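# Load slotted block into vise against jaw and stop

## Task

Take the block from the infeed plate and set it in the vise so that it rests flat on the two low parallel bars between the jaws, with its milled slot pointing downward, one long face pressed against the fixed jaw (the jaw not carried by the air cylinder's rod), and one end face pressed against the work stop (the short rod between the jaws). The V-block may be used as a set-down spot for regripping. Finally open the gripper, withdraw, and leave both arms hanging in free space with nothing in contact.

## Robot and tools

Robot: two FANUC CRX-5iA arms, left_arm and right_arm, each carrying a Robotiq 2F-140 two-finger gripper. Base roots in the scene frame: left_arm at (+0.064, +0.318, 0) m, yawed slightly (quat_wxyz +0.995, 0, 0, -0.096); right_arm at (-0.058, -0.395, 0) m (quat_wxyz +0.997, 0, 0, -0.078). Joint ranges in rad, base to tool: waist ±3.491, shoulder ±3.140, elbow -1.187 to 4.328, forearm roll ±3.316, wrist pitch ±3.140, wrist roll ±3.927. The elbow never fully straightens.

Frames: one shared scene frame with its origin on the table surface midway between the arms; +z is up, +x points outward over the table, and left_arm sits on the +y side. The arm names do not correspond to left or right in any image. Gripper frame: fingers extend along its +z, and they open and close along its y. end_effector_position is the spot between the pads when shut; closed fingertips stick out about 33 mm past it, open ones about 9 mm. Closing pushes the tips roughly 24 mm farther from the wrist, so keep that much room above any surface.

A row is always 20 numbers, both arms, even if one is idle: left x, y, z, qw, qx, qy, qz, gripper position, force_limit, speed, then the same ten for right. x, y, z are an absolute target in metres in the scene frame for end_effector_position; qw..qz an absolute orientation (w first) for end_effector_quat_wxyz. The last three per arm lie in [-1, 1]. position: +1 fully open (140 mm), about -0.8 pads touch, -1 closes until blocked. force_limit: about 14 N at -1, 60 N at 0, 107 N at +1. speed: pad gap changes about 30 mm/s at -1, 140 at 0, 250 at +1. To leave a gripper unchanged, resend its previous three values (0 is a real command). To hold an arm still or keep an orientation, resend the same full target pose each call rather than the drifted reported one. A target more than 0.6 m from the arm's last reported position along any gripper axis gets the call refused. Each control step the target is clipped to within 70 mm and 16 degrees of the measured pose; position wins over orientation when both can't be met.

Tools:
- execute_actions: {"actions": [...], "pictures": bool}. Empty list just reports state. One action {"rows": [1-15 rows], "steps": up to 15, default 15}; each row lasts one 1/30 s step and the final row repeats. Or one wait {"steps": n}, n up to 300, counted from the previous result, including your reply time. After an action ends, the arm only continues to its last clipped pose (at most 70 mm more), so read the result and send the remainder.
- move: {"target": one 20-number row, "speed": 0.002-0.5 m/s, default 0.25; rotation up to twice that in rad/s}. Straight-line paths to absolute poses, all arms finishing together, 0.5 to 10 s; paths don't avoid obstacles or the other arm. Finger values are applied at the start. The result has a "move:" line with the ending (done, off_target, moving, held, fault) and limits (paced = target clipped; held = some steps blocked, after which the arm may jump faster than speed), plus each gripper's distance from its target. Grippers lag and may overshoot speed near full reach.
- wait: {"seconds": 0-10}, sends nothing new.
- zoom_image: {"camera", "region": [x0, y0, x1, y1]} in image pixels, origin top-left, at most 504x504.
- read_manual: licence texts only.
- finished_scene: {"scene": number}; final, cannot be undone. Answering without a tool call ends everything.

Results: a state line "left_arm: … | right_arm: …" with each gripper's position and quaternion (can be slightly wrong, worse at long reach); per-gripper object_status: 0 moving, 1 blocked while opening, 2 blocked while closing (a grip), 3 reached target or pads met. position_measured is in counts, 3 open to 230 closed. "pose unreachable" means the clearance check altered or blocked that arm's command; HELD flags affected steps. A "Hand target" line gives what the controller currently drives toward. To grip, command -1 and confirm status 2. To squeeze harder while gripping, raise force_limit and switch position between -1 and -0.98.

Cameras: cam_head_left, cam_head_right, cam_left_wrist, cam_right_wrist, each 672x504, with calibration supplied (small errors expected). The simulation keeps running while you think, and fingers still in motion keep moving.

Cautions: the arms are stiff; aiming even slightly beyond a firm contact can trip a fault. A joint torque reaching its limit (waist, shoulder, elbow 144 N m; forearm roll, wrist pitch, wrist roll 36 N m, held weight included) or an outside force of 150 N halts that arm for 10 s and drops the rest of the call. Approach slowly; faster or deeper contacts hit harder. Never let the arms strike or push each other. Do not knock or place anything off the table. Avoid dropping, slipping or slamming the part. The part may get brief tugs while held, and loose items small pushes. Holding loads heats motors; heed MOTOR HOT warnings, since overheating brakes the arm.

Each tool is called after "Emit:" in YAML: its name, and indented under it one key for each argument.

## Session

Emit:
execute_actions:
  actions: []

Scene clock: 0.00 s of 6600.00 s.
left_arm: end_effector_position=(+0.6474, -0.2355, +0.3558) position_measured=3 object_status=3 end_effector_quat_wxyz=(+0.404, -0.215, +0.701, -0.547) | right_arm: end_effector_position=(+0.0960, -0.6652, +0.2496) position_measured=3 object_status=3 end_effector_quat_wxyz=(-0.026, -0.453, +0.891, +0.003)
Joint positions: left_arm=[-0.768  0.137 -0.074 -1.943 -0.347  1.651] | right_arm=[-0.413 -0.354 -0.282  0.042 -1.673 -0.057]
Joint velocities: left_arm=[-0.     0.001  0.    -0.     0.002 -0.   ] | right_arm=[-0.     0.    -0.001  0.    -0.     0.   ]
Hand target (left_arm): +0.647, -0.236, +0.356; +0.404, -0.215, +0.701, -0.547
Hand target (right_arm): +0.096, -0.665, +0.250; -0.026, -0.453, +0.891, +0.003

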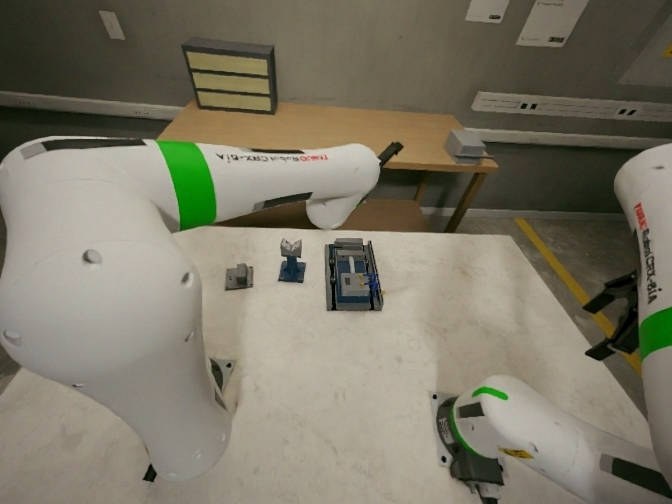

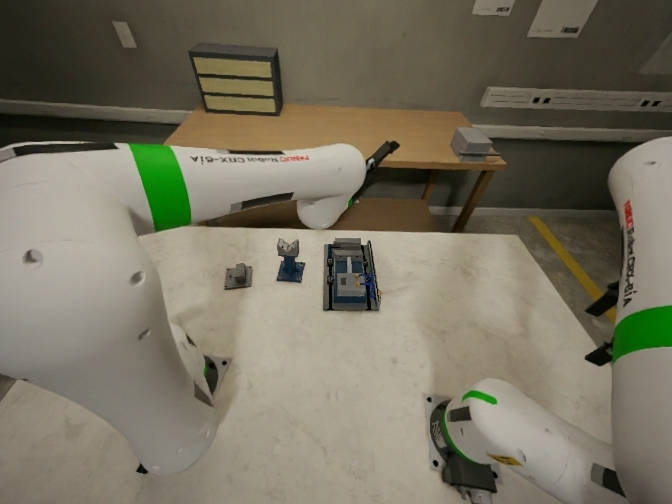

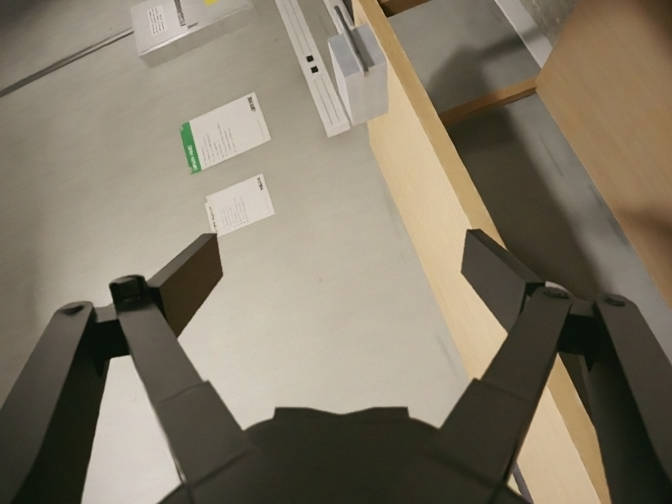

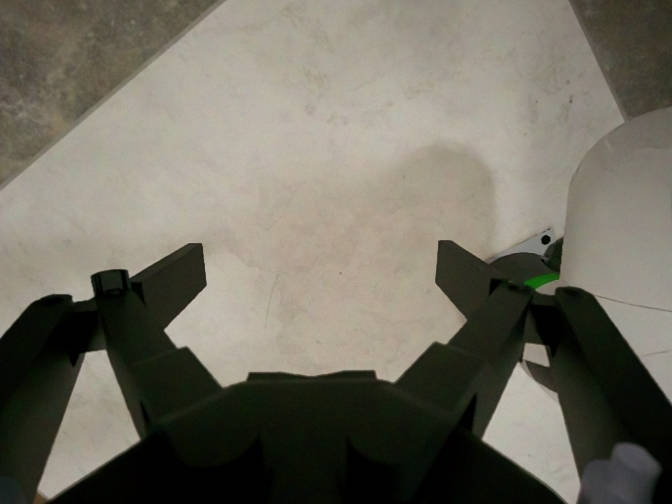

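Emit:
move:
  target: [0.38,0.2,0.3,0,0,1,0,1,0,0,0.096,-0.665,0.25,-0.026,-0.453,0.891,0.003,1,0,0]

Emit:
zoom_image:
  camera: "cam_head_right"
  region: [210,210,410,330]

Scene clock: 9.10 s of 6600.00 s.
left_arm: end_effector_position=(+0.3798, +0.2015, +0.3005) position_measured=3 object_status=3 end_effector_quat_wxyz=(+0.000, -0.003, +1.000, +0.002) | right_arm: end_effector_position=(+0.0960, -0.6650, +0.2500) position_measured=3 object_status=3 end_effector_quat_wxyz=(-0.026, -0.453, +0.891, +0.003)
Joint positions: left_arm=[-0.561 -0.277 -0.096 -3.145  1.754  2.33 ] | right_arm=[-0.413 -0.354 -0.282  0.042 -1.674 -0.057]
Joint velocities: left_arm=[ 0.     0.001 -0.001 -0.    -0.     0.   ] | right_arm=[ 0.     0.001 -0.001 -0.002  0.    -0.   ]
Hand target (left_arm): +0.380, +0.202, +0.300; +0.000, -0.003, +1.000, +0.002
Hand target (right_arm): +0.096, -0.665, +0.250; -0.026, -0.453, +0.891, +0.003
Off the commanded pose (left_arm): 0.002 m, 0 deg.
Off the commanded pose (right_arm): 0.000 m, 0 deg.
After step 90, 2.53 s passed at rest.
move: done; limits=paced
camera_calibration (this result's frames):
cam_left_wrist: T_world_to_cam=[[0.0215017, 0.99975, -0.00618884, -0.203538], [0.928319, -0.0176666, 0.371364, -0.457091], [0.371162, -0.0137302, -0.928467, 0.328056], [0, 0, 0, 1]] pos_world=[0.306941, 0.199916, 0.473077]
cam_right_wrist: T_world_to_cam=[[-0.804142, 0.592131, 0.0523114, 0.452251], [0.585816, 0.774471, 0.238778, 0.404962], [0.100874, 0.222656, -0.969664, 0.572074], [0, 0, 0, 1]] pos_world=[0.0687336, -0.708799, 0.434366]

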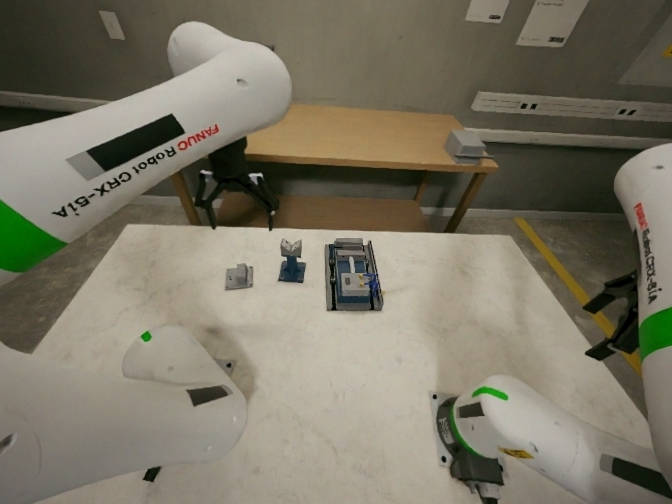

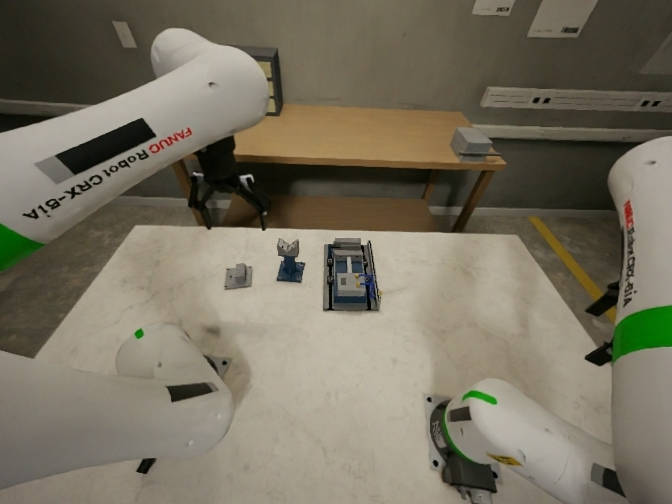

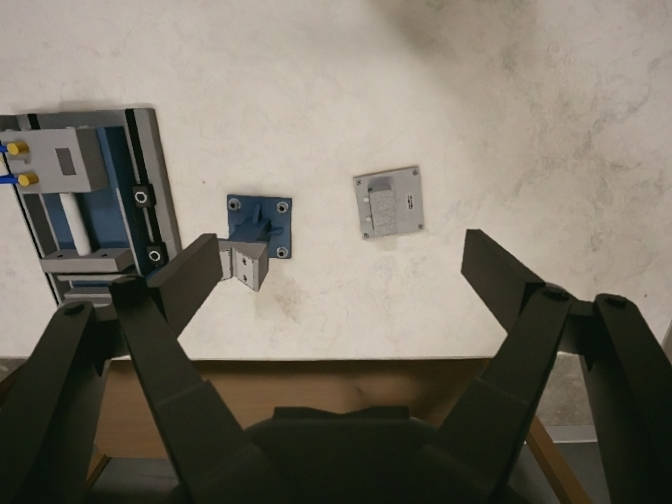

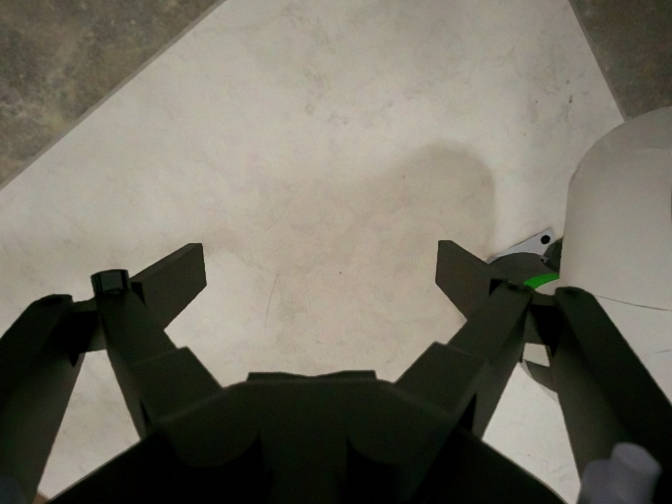

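Region (210, 210, 410, 330) of cam_head_right's 672x504 image, scaled by 2.520, with more detail than that image has; it fills the top 302 rows of this view, and the rest is white.

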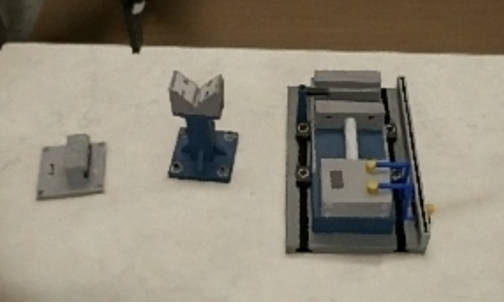

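Emit:
zoom_image:
  camera: "cam_left_wrist"
  region: [330,150,450,250]

Emit:
move:
  target: [0.46,-0.06,0.22,0,0,1,0,1,0,0,0.096,-0.665,0.25,-0.026,-0.453,0.891,0.003,1,0,0]

Region (330, 150, 450, 250) of cam_left_wrist's 672x504 image, scaled by 4.200, with more detail than that image has.

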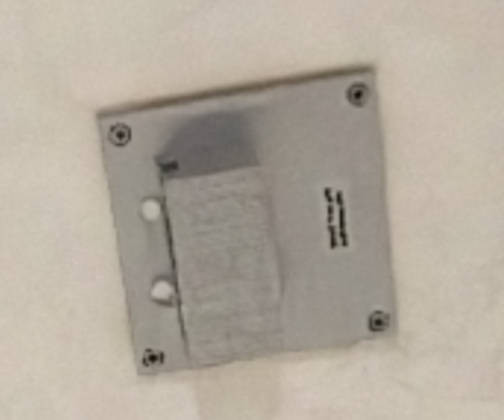

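Scene clock: 13.57 s of 6600.00 s.
left_arm: end_effector_position=(+0.4604, -0.0597, +0.2204) position_measured=3 object_status=3 end_effector_quat_wxyz=(+0.001, +0.000, +1.000, +0.000) | right_arm: end_effector_position=(+0.0960, -0.6650, +0.2500) position_measured=3 object_status=3 end_effector_quat_wxyz=(-0.026, -0.453, +0.891, +0.003)
Joint positions: left_arm=[-0.81   0.251  0.238 -3.143  1.558  2.573] | right_arm=[-0.413 -0.354 -0.282  0.042 -1.674 -0.057]
Joint velocities: left_arm=[-0.     0.001 -0.001  0.    -0.001  0.   ] | right_arm=[-0.001 -0.001 -0.    -0.    -0.    -0.   ]
Hand target (left_arm): +0.460, -0.060, +0.220; +0.001, +0.000, +1.000, +0.000
Hand target (right_arm): +0.096, -0.665, +0.250; -0.026, -0.453, +0.891, +0.003
Off the commanded pose (left_arm): 0.001 m, 0 deg.
Off the commanded pose (right_arm): 0.000 m, 0 deg.
move: done
camera_calibration (this result's frames):
cam_left_wrist: T_world_to_cam=[[0.0275189, 0.999575, -0.00959396, 0.053405], [0.927924, -0.0219746, 0.372121, -0.50698], [0.371752, -0.0191428, -0.928135, 0.219585], [0, 0, 0, 1]] pos_world=[0.387338, -0.0603196, 0.392974]
cam_right_wrist: T_world_to_cam=[[-0.804142, 0.592131, 0.0523103, 0.452252], [0.585816, 0.774471, 0.238778, 0.404962], [0.100875, 0.222655, -0.969664, 0.572075], [0, 0, 0, 1]] pos_world=[0.0687338, -0.708799, 0.434367]

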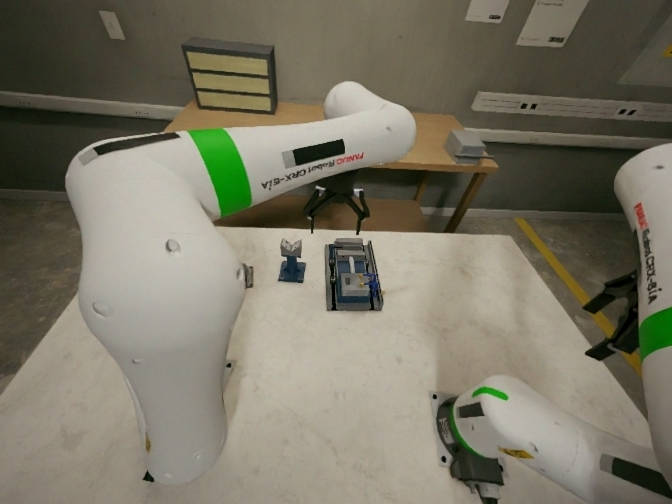

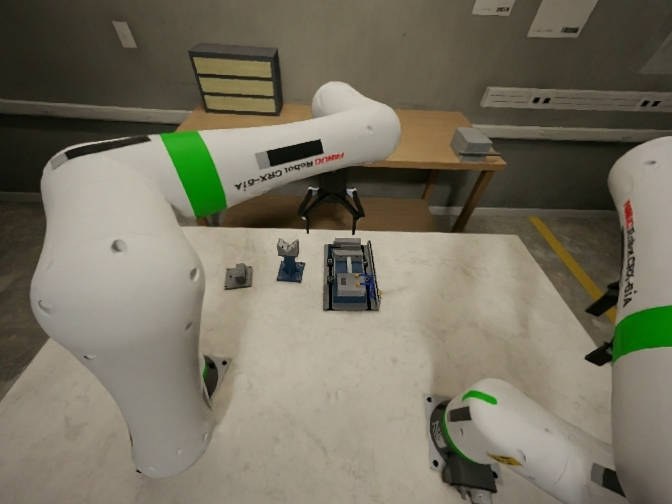

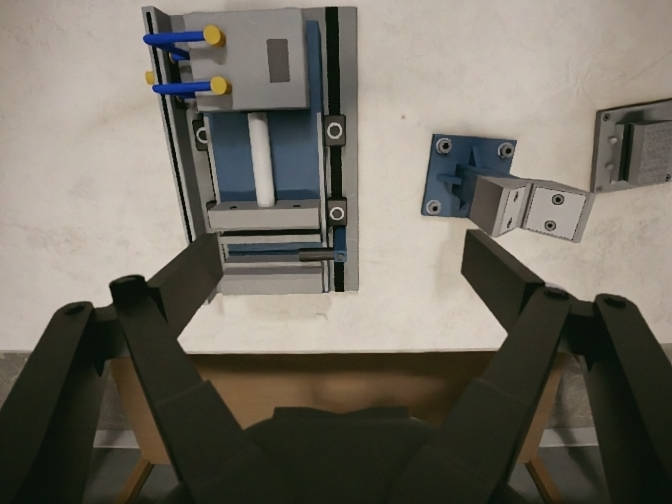

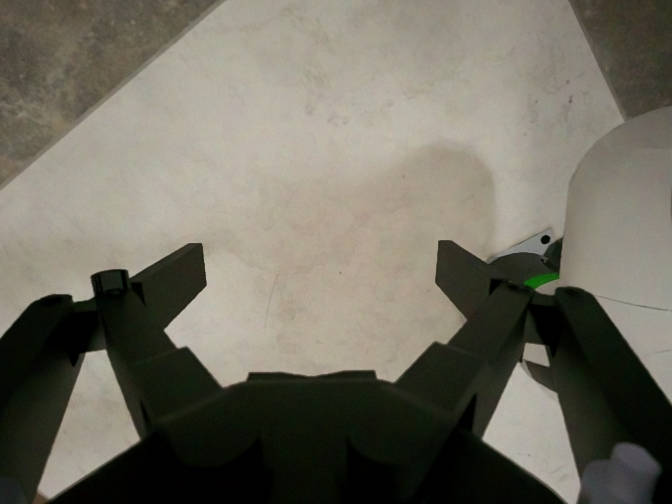

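Emit:
zoom_image:
  camera: "cam_left_wrist"
  region: [552,80,672,200]

Emit:
zoom_image:
  camera: "cam_left_wrist"
  region: [180,180,380,310]

Region (552, 80, 672, 200) of cam_left_wrist's 672x504 image, scaled by 4.200, with more detail than that image has.

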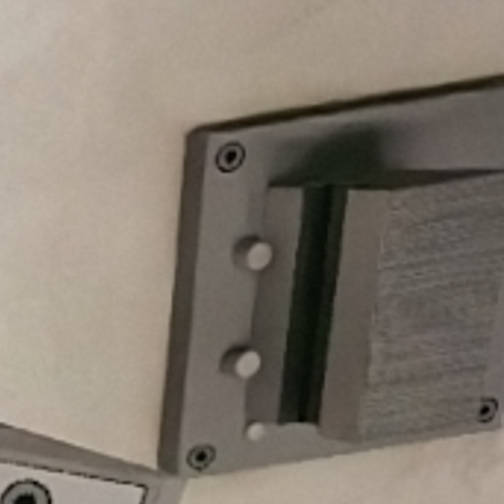

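Region (180, 180, 380, 310) of cam_left_wrist's 672x504 image, scaled by 2.520, with more detail than that image has; it fills the top 328 rows of this view, and the rest is white.

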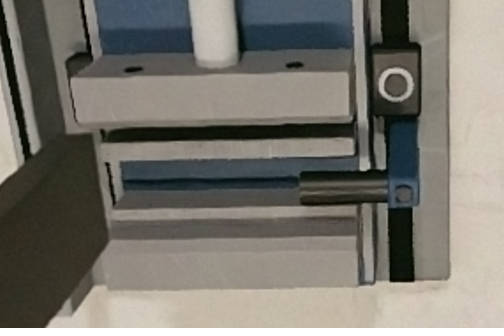

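Emit:
move:
  target: [0.416,0.325,0.11,0.289,0.606,0.697,-0.251,0.4,0,0,0.096,-0.665,0.25,-0.026,-0.453,0.891,0.003,1,0,0]

Scene clock: 49.57 s of 6600.00 s.
left_arm: end_effector_position=(+0.4468, +0.0579, +0.1881) position_measured=78 object_status=3 end_effector_quat_wxyz=(+0.109, +0.216, +0.966, -0.096) | right_arm: end_effector_position=(+0.0960, -0.6650, +0.2500) position_measured=3 object_status=3 end_effector_quat_wxyz=(-0.026, -0.453, +0.891, +0.003)
Joint positions: left_arm=[-0.671 -0.201 -0.327 -3.117  1.155  1.988] | right_arm=[-0.413 -0.354 -0.282  0.042 -1.674 -0.057]
Joint velocities: left_arm=[-0.    -0.     0.    -0.    -0.002 -0.001] | right_arm=[ 0.    -0.     0.     0.     0.    -0.001]
Hand target (left_arm): +0.447, +0.058, +0.188; +0.109, +0.216, +0.966, -0.096
Hand target (right_arm): +0.096, -0.665, +0.250; -0.026, -0.453, +0.891, +0.003
Off the commanded pose (left_arm): 0.280 m, 61 deg.
Off the commanded pose (right_arm): 0.000 m, 0 deg.
FORCE FAULT: contact force on the left arm reached its limit, and that arm stopped for 10 seconds. The contact can be on any part of that arm, not only on its tool. That arm's remaining commands of this call were not run. That arm holds still and accepts commands again. Move the arm away from the contact; if what it grips holds it there, let go first. Pushing or pulling that hard again can fault the arm again.
After step 90, 21.77 s passed at rest.
move: fault (left_arm)
camera_calibration (this result's frames):
cam_left_wrist: T_world_to_cam=[[0.463303, 0.874973, -0.140618, -0.226996], [0.747723, -0.300786, 0.591978, -0.424483], [0.475669, -0.379408, -0.793592, 0.146021], [0, 0, 0, 1]] pos_world=[0.353106, 0.126339, 0.335246]
cam_right_wrist: T_world_to_cam=[[-0.804142, 0.592131, 0.05231, 0.452252], [0.585816, 0.774471, 0.238778, 0.404962], [0.100875, 0.222655, -0.969664, 0.572075], [0, 0, 0, 1]] pos_world=[0.0687337, -0.708799, 0.434367]

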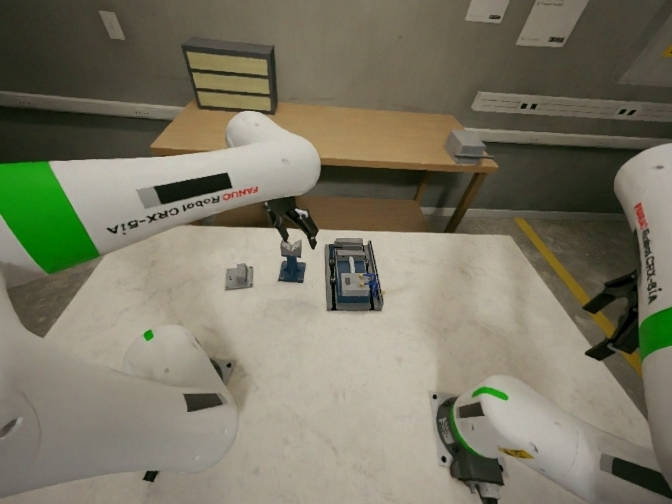

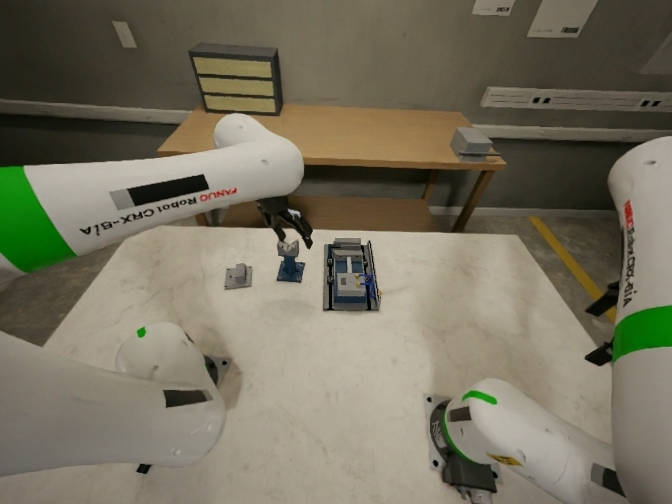

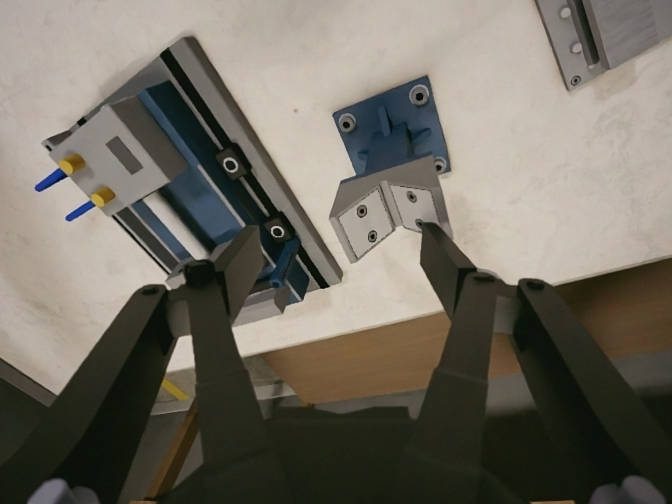

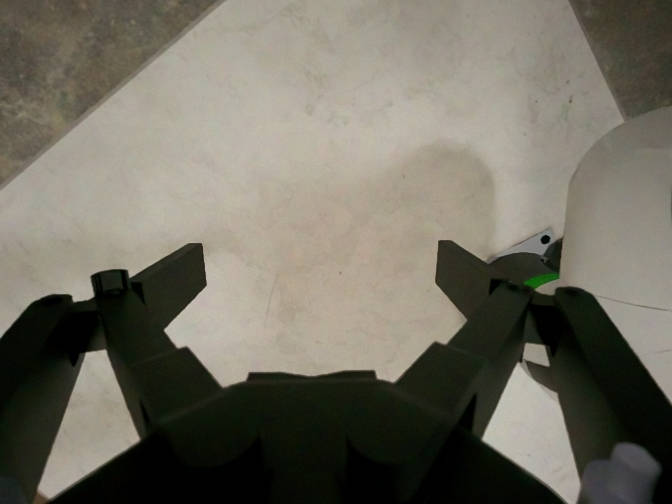

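The V-block is tall.

Emit:
move:
  target: [0.447,0.05,0.26,0.109,0.216,0.966,-0.096,0.4,0,0,0.096,-0.665,0.25,-0.026,-0.453,0.891,0.003,1,0,0]

Emit:
move:
  target: [0.42,0.25,0.25,0.289,0.606,0.697,-0.251,0.4,0,0,0.096,-0.665,0.25,-0.026,-0.453,0.891,0.003,1,0,0]

Emit:
move:
  target: [0.416,0.325,0.11,0.289,0.606,0.697,-0.251,0.4,0,0,0.096,-0.665,0.25,-0.026,-0.453,0.891,0.003,1,0,0]

Scene clock: 55.80 s of 6600.00 s.
left_arm: end_effector_position=(+0.4471, +0.0500, +0.2600) position_measured=78 object_status=3 end_effector_quat_wxyz=(+0.109, +0.216, +0.966, -0.096) | right_arm: end_effector_position=(+0.0960, -0.6650, +0.2500) position_measured=3 object_status=3 end_effector_quat_wxyz=(-0.026, -0.453, +0.891, +0.003)
Joint positions: left_arm=[-0.686 -0.199 -0.159 -3.123  1.32   2.007] | right_arm=[-0.413 -0.354 -0.282  0.042 -1.674 -0.057]
Joint velocities: left_arm=[ 0.    -0.    -0.     0.     0.001 -0.   ] | right_arm=[ 0.    -0.    -0.001  0.001 -0.     0.   ]
Hand target (left_arm): +0.447, +0.050, +0.260; +0.109, +0.216, +0.966, -0.096
Hand target (right_arm): +0.096, -0.665, +0.250; -0.026, -0.453, +0.891, +0.003
Off the commanded pose (left_arm): 0.000 m, 0 deg.
Off the commanded pose (right_arm): 0.000 m, 0 deg.
After step 90, 2.47 s passed at rest.
move: done
camera_calibration (this result's frames):
cam_left_wrist: T_world_to_cam=[[0.463129, 0.875032, -0.14082, -0.209912], [0.747647, -0.300392, 0.592274, -0.469667], [0.475957, -0.379583, -0.793336, 0.19972], [0, 0, 0, 1]] pos_world=[0.353303, 0.118405, 0.407056]
cam_right_wrist: T_world_to_cam=[[-0.804142, 0.592131, 0.0523102, 0.452252], [0.585816, 0.774471, 0.238778, 0.404962], [0.100875, 0.222655, -0.969664, 0.572075], [0, 0, 0, 1]] pos_world=[0.0687338, -0.708799, 0.434367]

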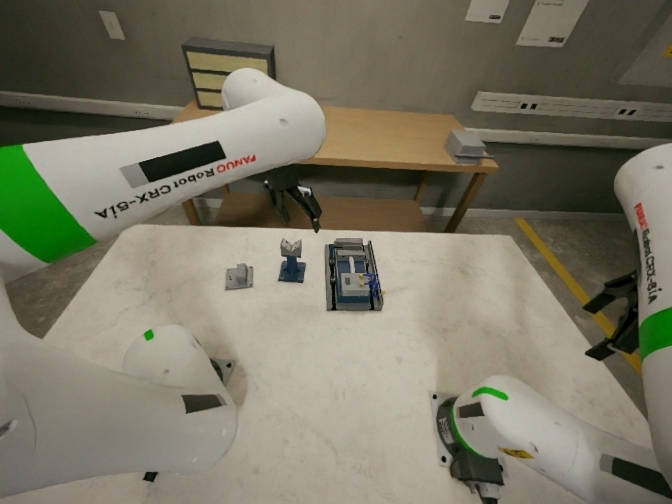

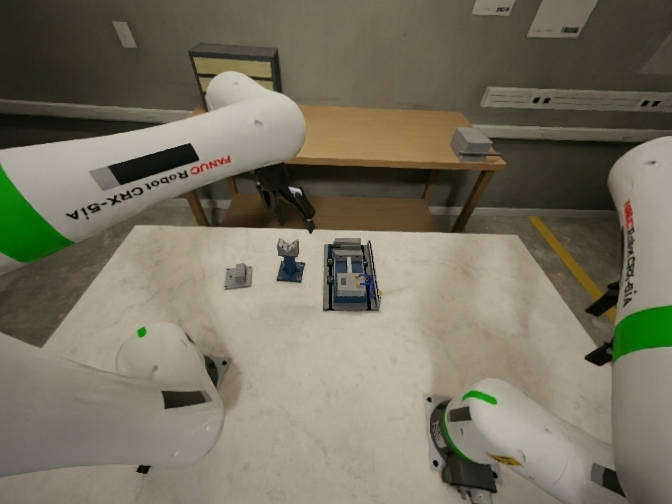

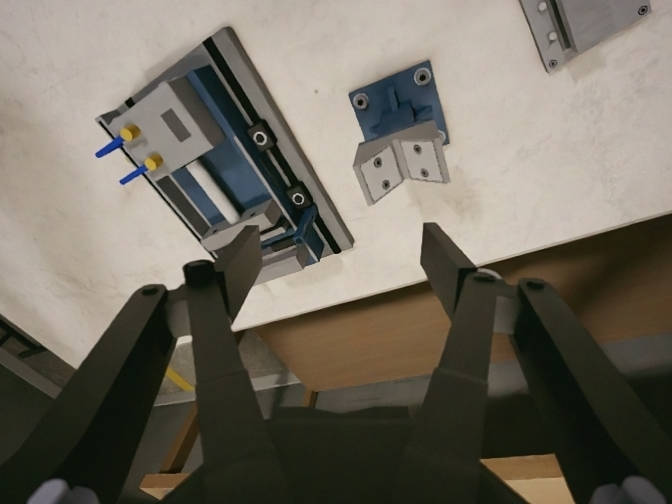

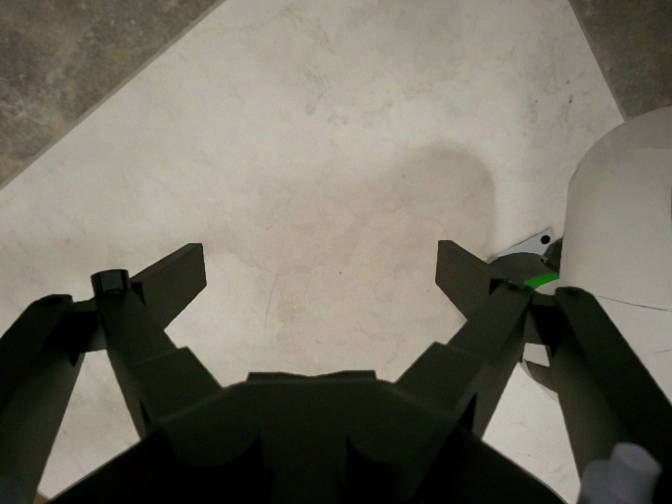

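Scene clock: 58.40 s of 6600.00 s.
left_arm: end_effector_position=(+0.4188, +0.2480, +0.2502) position_measured=78 object_status=3 end_effector_quat_wxyz=(+0.289, +0.606, +0.696, -0.254) | right_arm: end_effector_position=(+0.0960, -0.6650, +0.2500) position_measured=3 object_status=3 end_effector_quat_wxyz=(-0.026, -0.453, +0.891, +0.003)
Joint positions: left_arm=[ 0.453 -0.183 -0.171 -2.356  1.669 -0.076] | right_arm=[-0.413 -0.354 -0.282  0.042 -1.674 -0.057]
Joint velocities: left_arm=[ 0.001  0.001  0.001  0.    -0.001 -0.   ] | right_arm=[ 0.    -0.001 -0.001 -0.001  0.     0.   ]
Hand target (left_arm): +0.419, +0.248, +0.250; +0.289, +0.606, +0.696, -0.254
Hand target (right_arm): +0.096, -0.665, +0.250; -0.026, -0.453, +0.891, +0.003
Off the commanded pose (left_arm): 0.002 m, 0 deg.
Off the commanded pose (right_arm): 0.000 m, 0 deg.
move: done
camera_calibration (this result's frames):
cam_left_wrist: T_world_to_cam=[[0.993834, 0.110516, 0.00890519, -0.441561], [0.0351079, -0.389861, 0.920204, -0.144669], [0.105169, -0.914218, -0.391338, 0.467904], [0, 0, 0, 1]] pos_world=[0.394708, 0.420165, 0.320166]
cam_right_wrist: T_world_to_cam=[[-0.804143, 0.592129, 0.0523101, 0.452251], [0.585814, 0.774472, 0.238778, 0.404963], [0.100875, 0.222656, -0.969664, 0.572075], [0, 0, 0, 1]] pos_world=[0.0687339, -0.708799, 0.434367]

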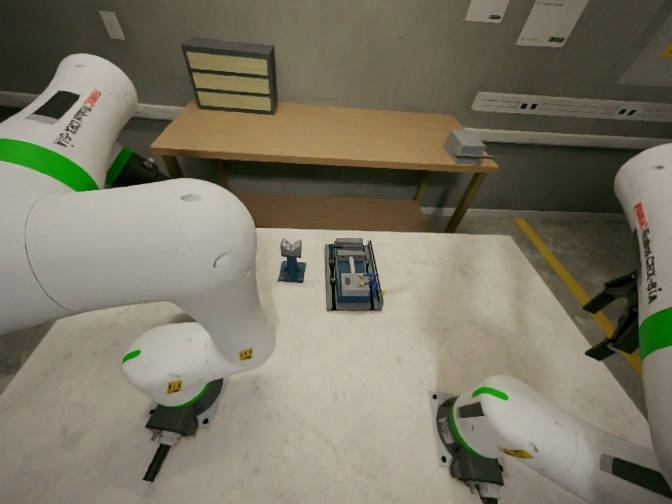

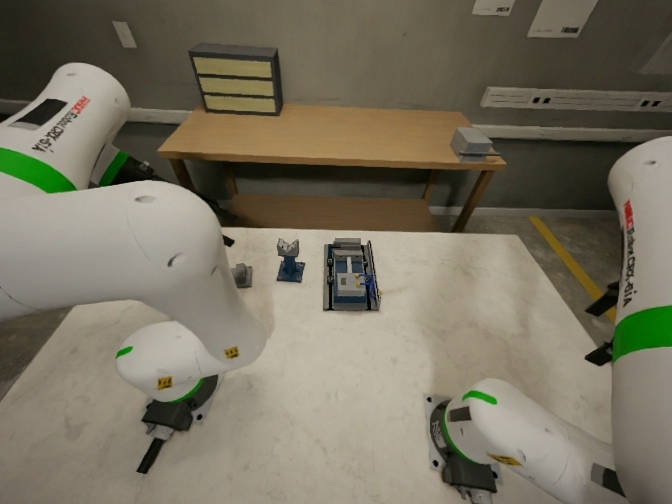

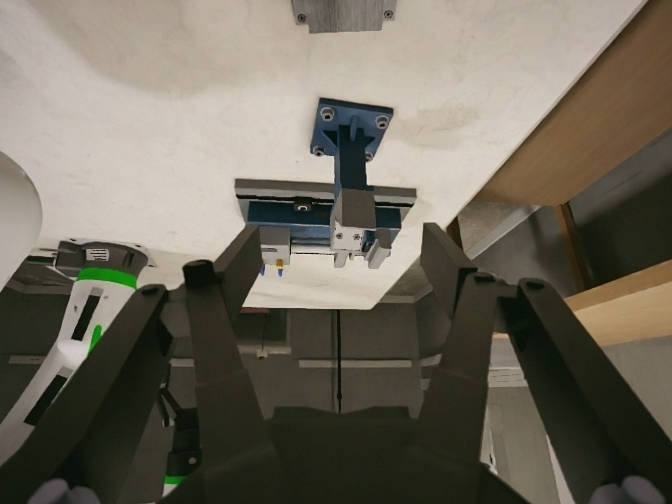

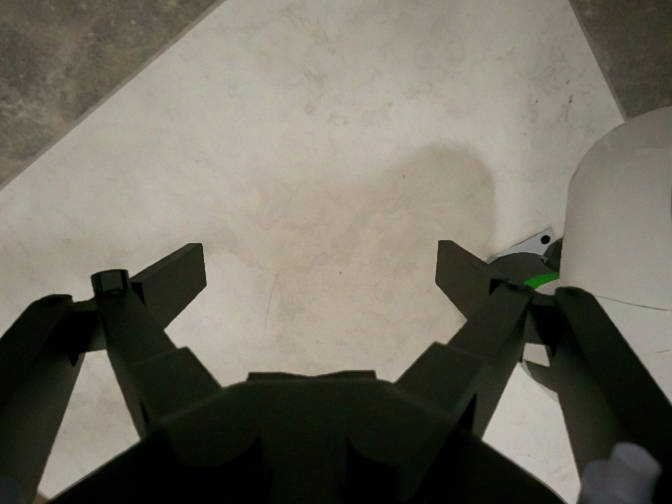

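Scene clock: 59.47 s of 6600.00 s.
left_arm: end_effector_position=(+0.4158, +0.3244, +0.1106) position_measured=78 object_status=3 end_effector_quat_wxyz=(+0.290, +0.606, +0.697, -0.251) | right_arm: end_effector_position=(+0.0960, -0.6650, +0.2500) position_measured=3 object_status=3 end_effector_quat_wxyz=(-0.026, -0.453, +0.891, +0.003)
Joint positions: left_arm=[ 0.636  0.057 -0.298 -2.398  1.524 -0.462] | right_arm=[-0.413 -0.354 -0.282  0.042 -1.674 -0.057]
Joint velocities: left_arm=[ 0.001  0.002  0.002  0.     0.001 -0.   ] | right_arm=[-0.    -0.001 -0.001  0.     0.     0.   ]
Hand target (left_arm): +0.416, +0.324, +0.111; +0.290, +0.606, +0.697, -0.252
Hand target (right_arm): +0.096, -0.665, +0.250; -0.026, -0.453, +0.891, +0.003
Off the commanded pose (left_arm): 0.001 m, 0 deg.
Off the commanded pose (right_arm): 0.000 m, 0 deg.
move: done
camera_calibration (this result's frames):
cam_left_wrist: T_world_to_cam=[[0.993538, 0.112797, 0.0126372, -0.446874], [0.0327639, -0.391613, 0.919546, 0.0152523], [0.108671, -0.91319, -0.392778, 0.481792], [0, 0, 0, 1]] pos_world=[0.39113, 0.496347, 0.18086]
cam_right_wrist: T_world_to_cam=[[-0.804143, 0.592129, 0.0523104, 0.452251], [0.585814, 0.774472, 0.238778, 0.404963], [0.100874, 0.222656, -0.969664, 0.572075], [0, 0, 0, 1]] pos_world=[0.0687339, -0.708799, 0.434367]

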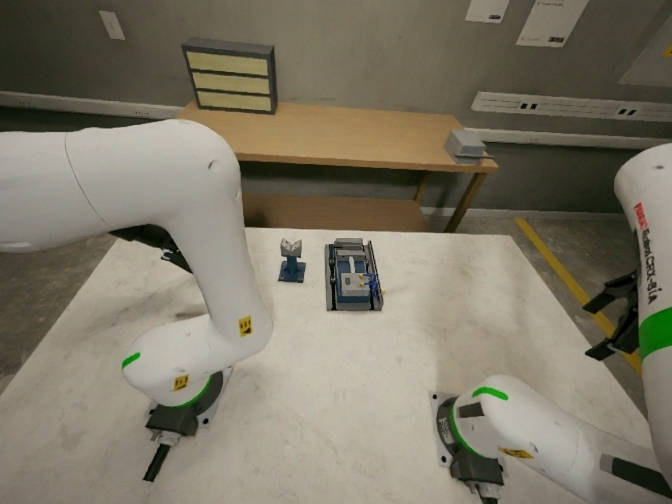

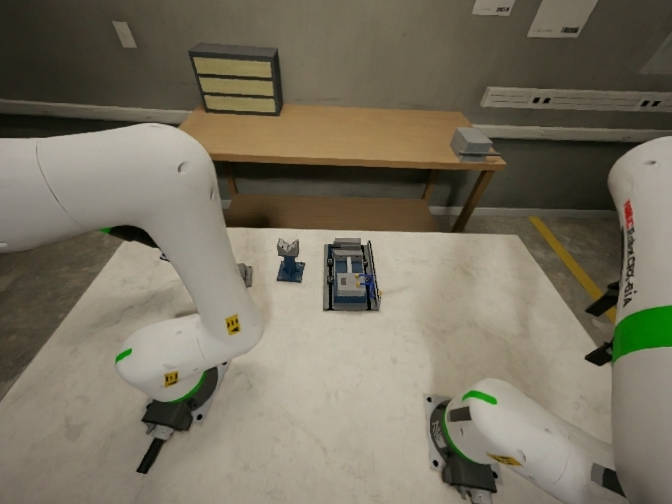

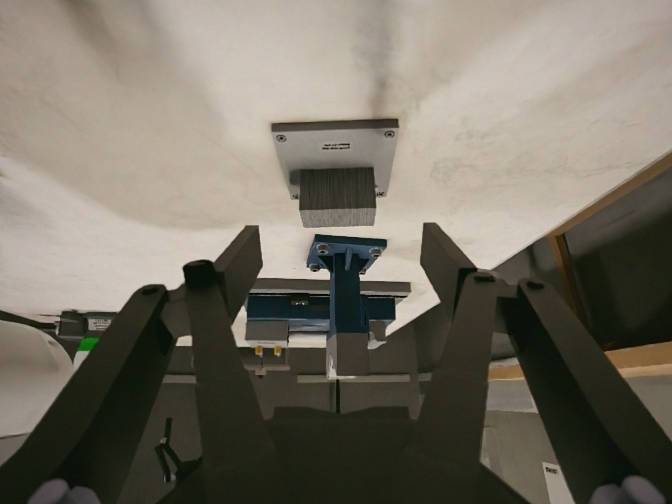

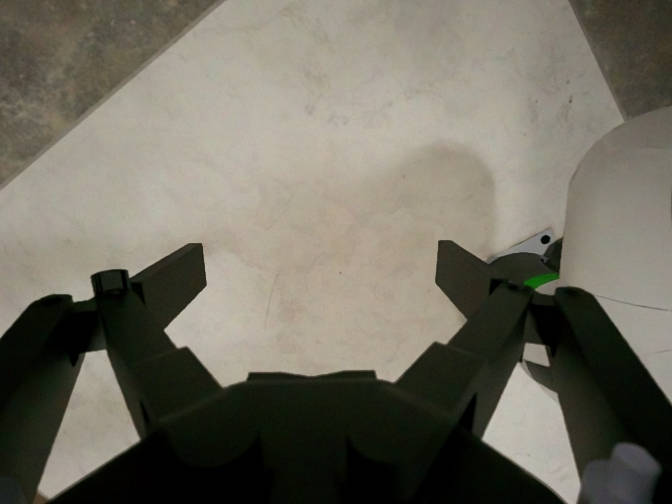

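Emit:
move:
  target: [0.422,0.269,0.046,0.289,0.606,0.697,-0.251,0.4,0,0,0.096,-0.665,0.25,-0.026,-0.453,0.891,0.003,1,0,0]
  speed: 0.08

Emit:
move:
  target: [0.422,0.269,0.046,0.289,0.606,0.697,-0.251,-1,0,-0.3,0.096,-0.665,0.25,-0.026,-0.453,0.891,0.003,1,0,0]

Scene clock: 64.40 s of 6600.00 s.
left_arm: end_effector_position=(+0.4219, +0.2691, +0.0461) position_measured=78 object_status=3 end_effector_quat_wxyz=(+0.289, +0.606, +0.697, -0.251) | right_arm: end_effector_position=(+0.0960, -0.6650, +0.2500) position_measured=3 object_status=3 end_effector_quat_wxyz=(-0.026, -0.453, +0.891, +0.003)
Joint positions: left_arm=[ 0.509  0.103 -0.417 -2.341  1.324 -0.494] | right_arm=[-0.413 -0.354 -0.282  0.042 -1.674 -0.057]
Joint velocities: left_arm=[-0.     0.     0.001  0.     0.002 -0.   ] | right_arm=[-0.     0.     0.001  0.    -0.    -0.   ]
Hand target (left_arm): +0.422, +0.269, +0.046; +0.289, +0.606, +0.697, -0.251
Hand target (right_arm): +0.096, -0.665, +0.250; -0.026, -0.453, +0.891, +0.003
Off the commanded pose (left_arm): 0.000 m, 0 deg.
Off the commanded pose (right_arm): 0.000 m, 0 deg.
After step 90, 0.57 s passed at rest.
move: done
camera_calibration (this result's frames):
cam_left_wrist: T_world_to_cam=[[0.99352, 0.112937, 0.01274, -0.445891], [0.0328798, -0.392915, 0.918987, 0.0530762], [0.108793, -0.912613, -0.394082, 0.405179], [0, 0, 0, 1]] pos_world=[0.397176, 0.440984, 0.116578]
cam_right_wrist: T_world_to_cam=[[-0.804143, 0.592129, 0.0523101, 0.452251], [0.585814, 0.774472, 0.238778, 0.404963], [0.100875, 0.222656, -0.969664, 0.572075], [0, 0, 0, 1]] pos_world=[0.0687339, -0.708799, 0.434367]

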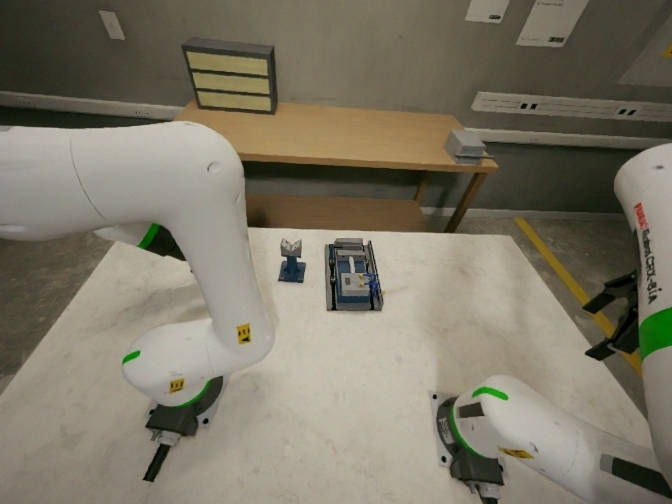

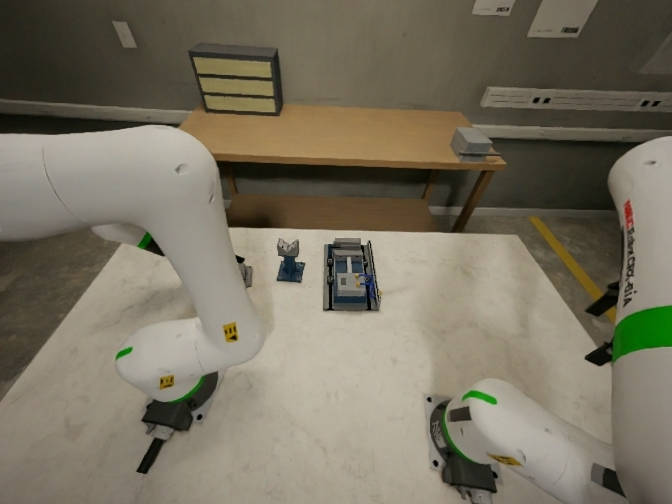

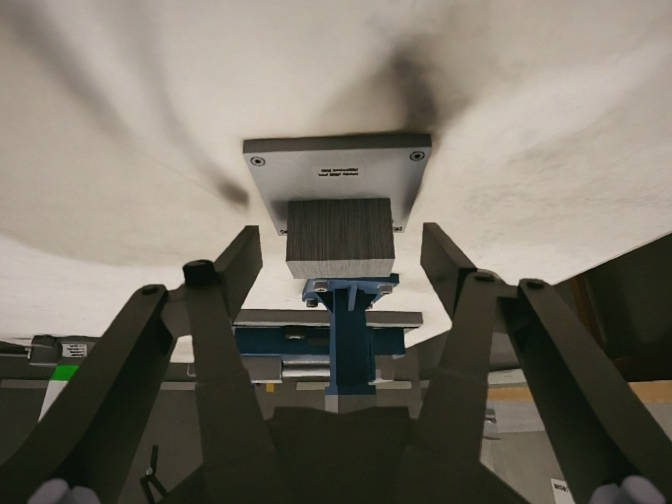

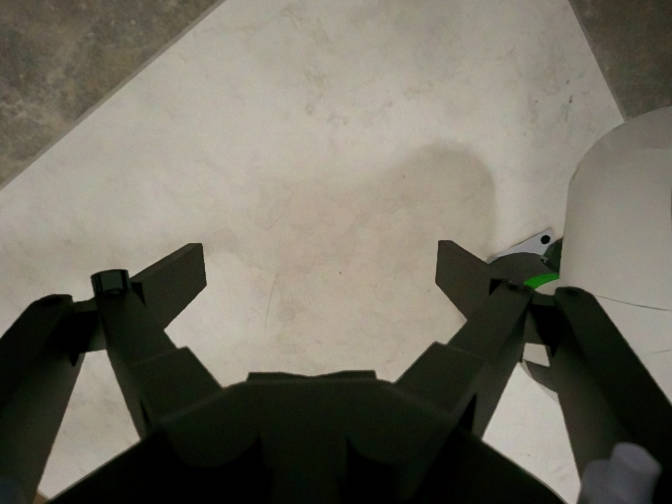

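Scene clock: 65.10 s of 6600.00 s.
left_arm: end_effector_position=(+0.4220, +0.2690, +0.0460) position_measured=143 object_status=2 end_effector_quat_wxyz=(+0.289, +0.606, +0.697, -0.251) | right_arm: end_effector_position=(+0.0960, -0.6650, +0.2500) position_measured=3 object_status=3 end_effector_quat_wxyz=(-0.026, -0.453, +0.891, +0.003)
Joint positions: left_arm=[ 0.508  0.103 -0.417 -2.34   1.324 -0.494] | right_arm=[-0.413 -0.354 -0.282  0.042 -1.674 -0.057]
Joint velocities: left_arm=[-0.     0.    -0.    -0.    -0.     0.001] | right_arm=[-0.001  0.    -0.002 -0.001 -0.     0.   ]
Hand target (left_arm): +0.422, +0.269, +0.046; +0.289, +0.606, +0.697, -0.251
Hand target (right_arm): +0.096, -0.665, +0.250; -0.026, -0.453, +0.891, +0.003
Off the commanded pose (left_arm): 0.000 m, 0 deg.
Off the commanded pose (right_arm): 0.000 m, 0 deg.
move: done
camera_calibration (this result's frames):
cam_left_wrist: T_world_to_cam=[[0.993518, 0.112974, 0.0126219, -0.445944], [0.0329934, -0.392826, 0.919021, 0.0530035], [0.108784, -0.912647, -0.394007, 0.40502], [0, 0, 0, 1]] pos_world=[0.397245, 0.440842, 0.116498]
cam_right_wrist: T_world_to_cam=[[-0.804143, 0.592129, 0.0523104, 0.452251], [0.585814, 0.774472, 0.238778, 0.404963], [0.100874, 0.222656, -0.969664, 0.572075], [0, 0, 0, 1]] pos_world=[0.0687339, -0.708799, 0.434367]

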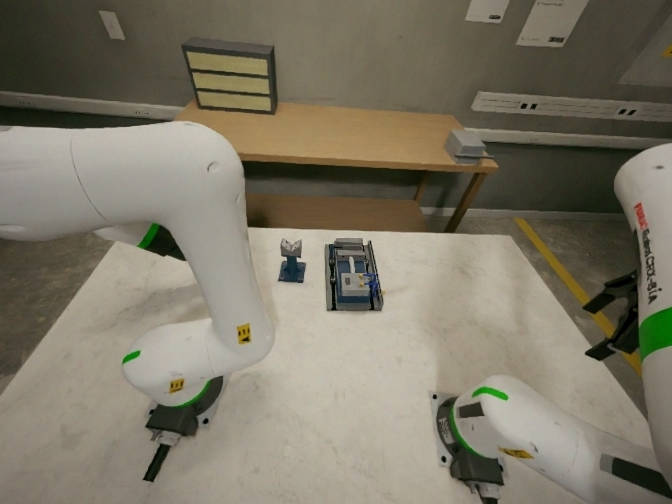

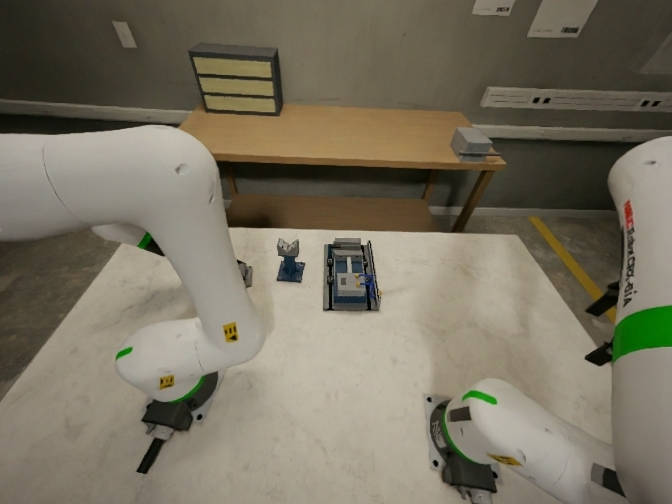

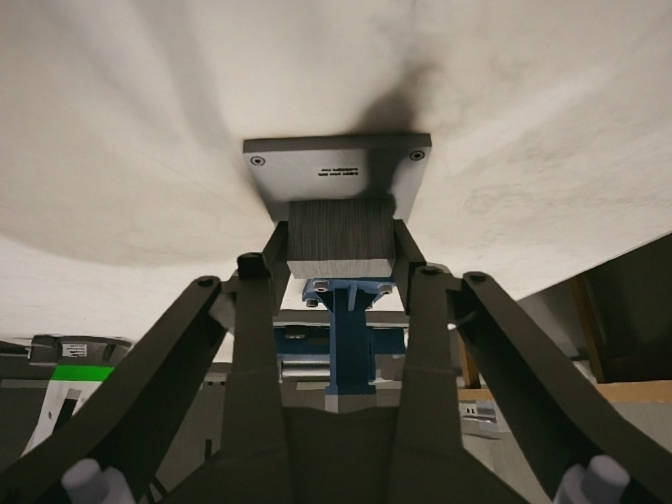

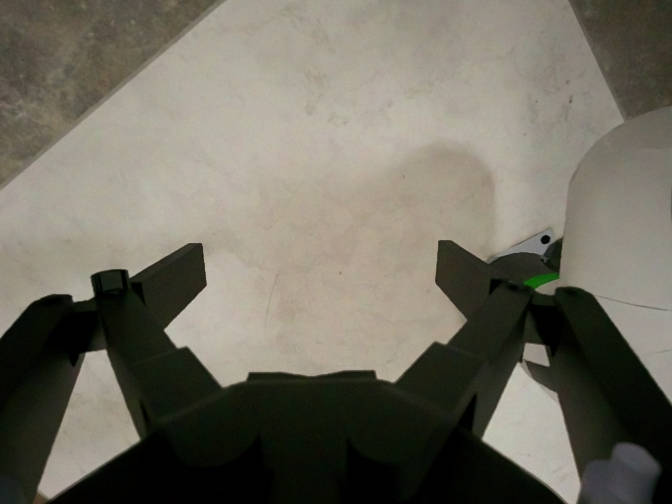

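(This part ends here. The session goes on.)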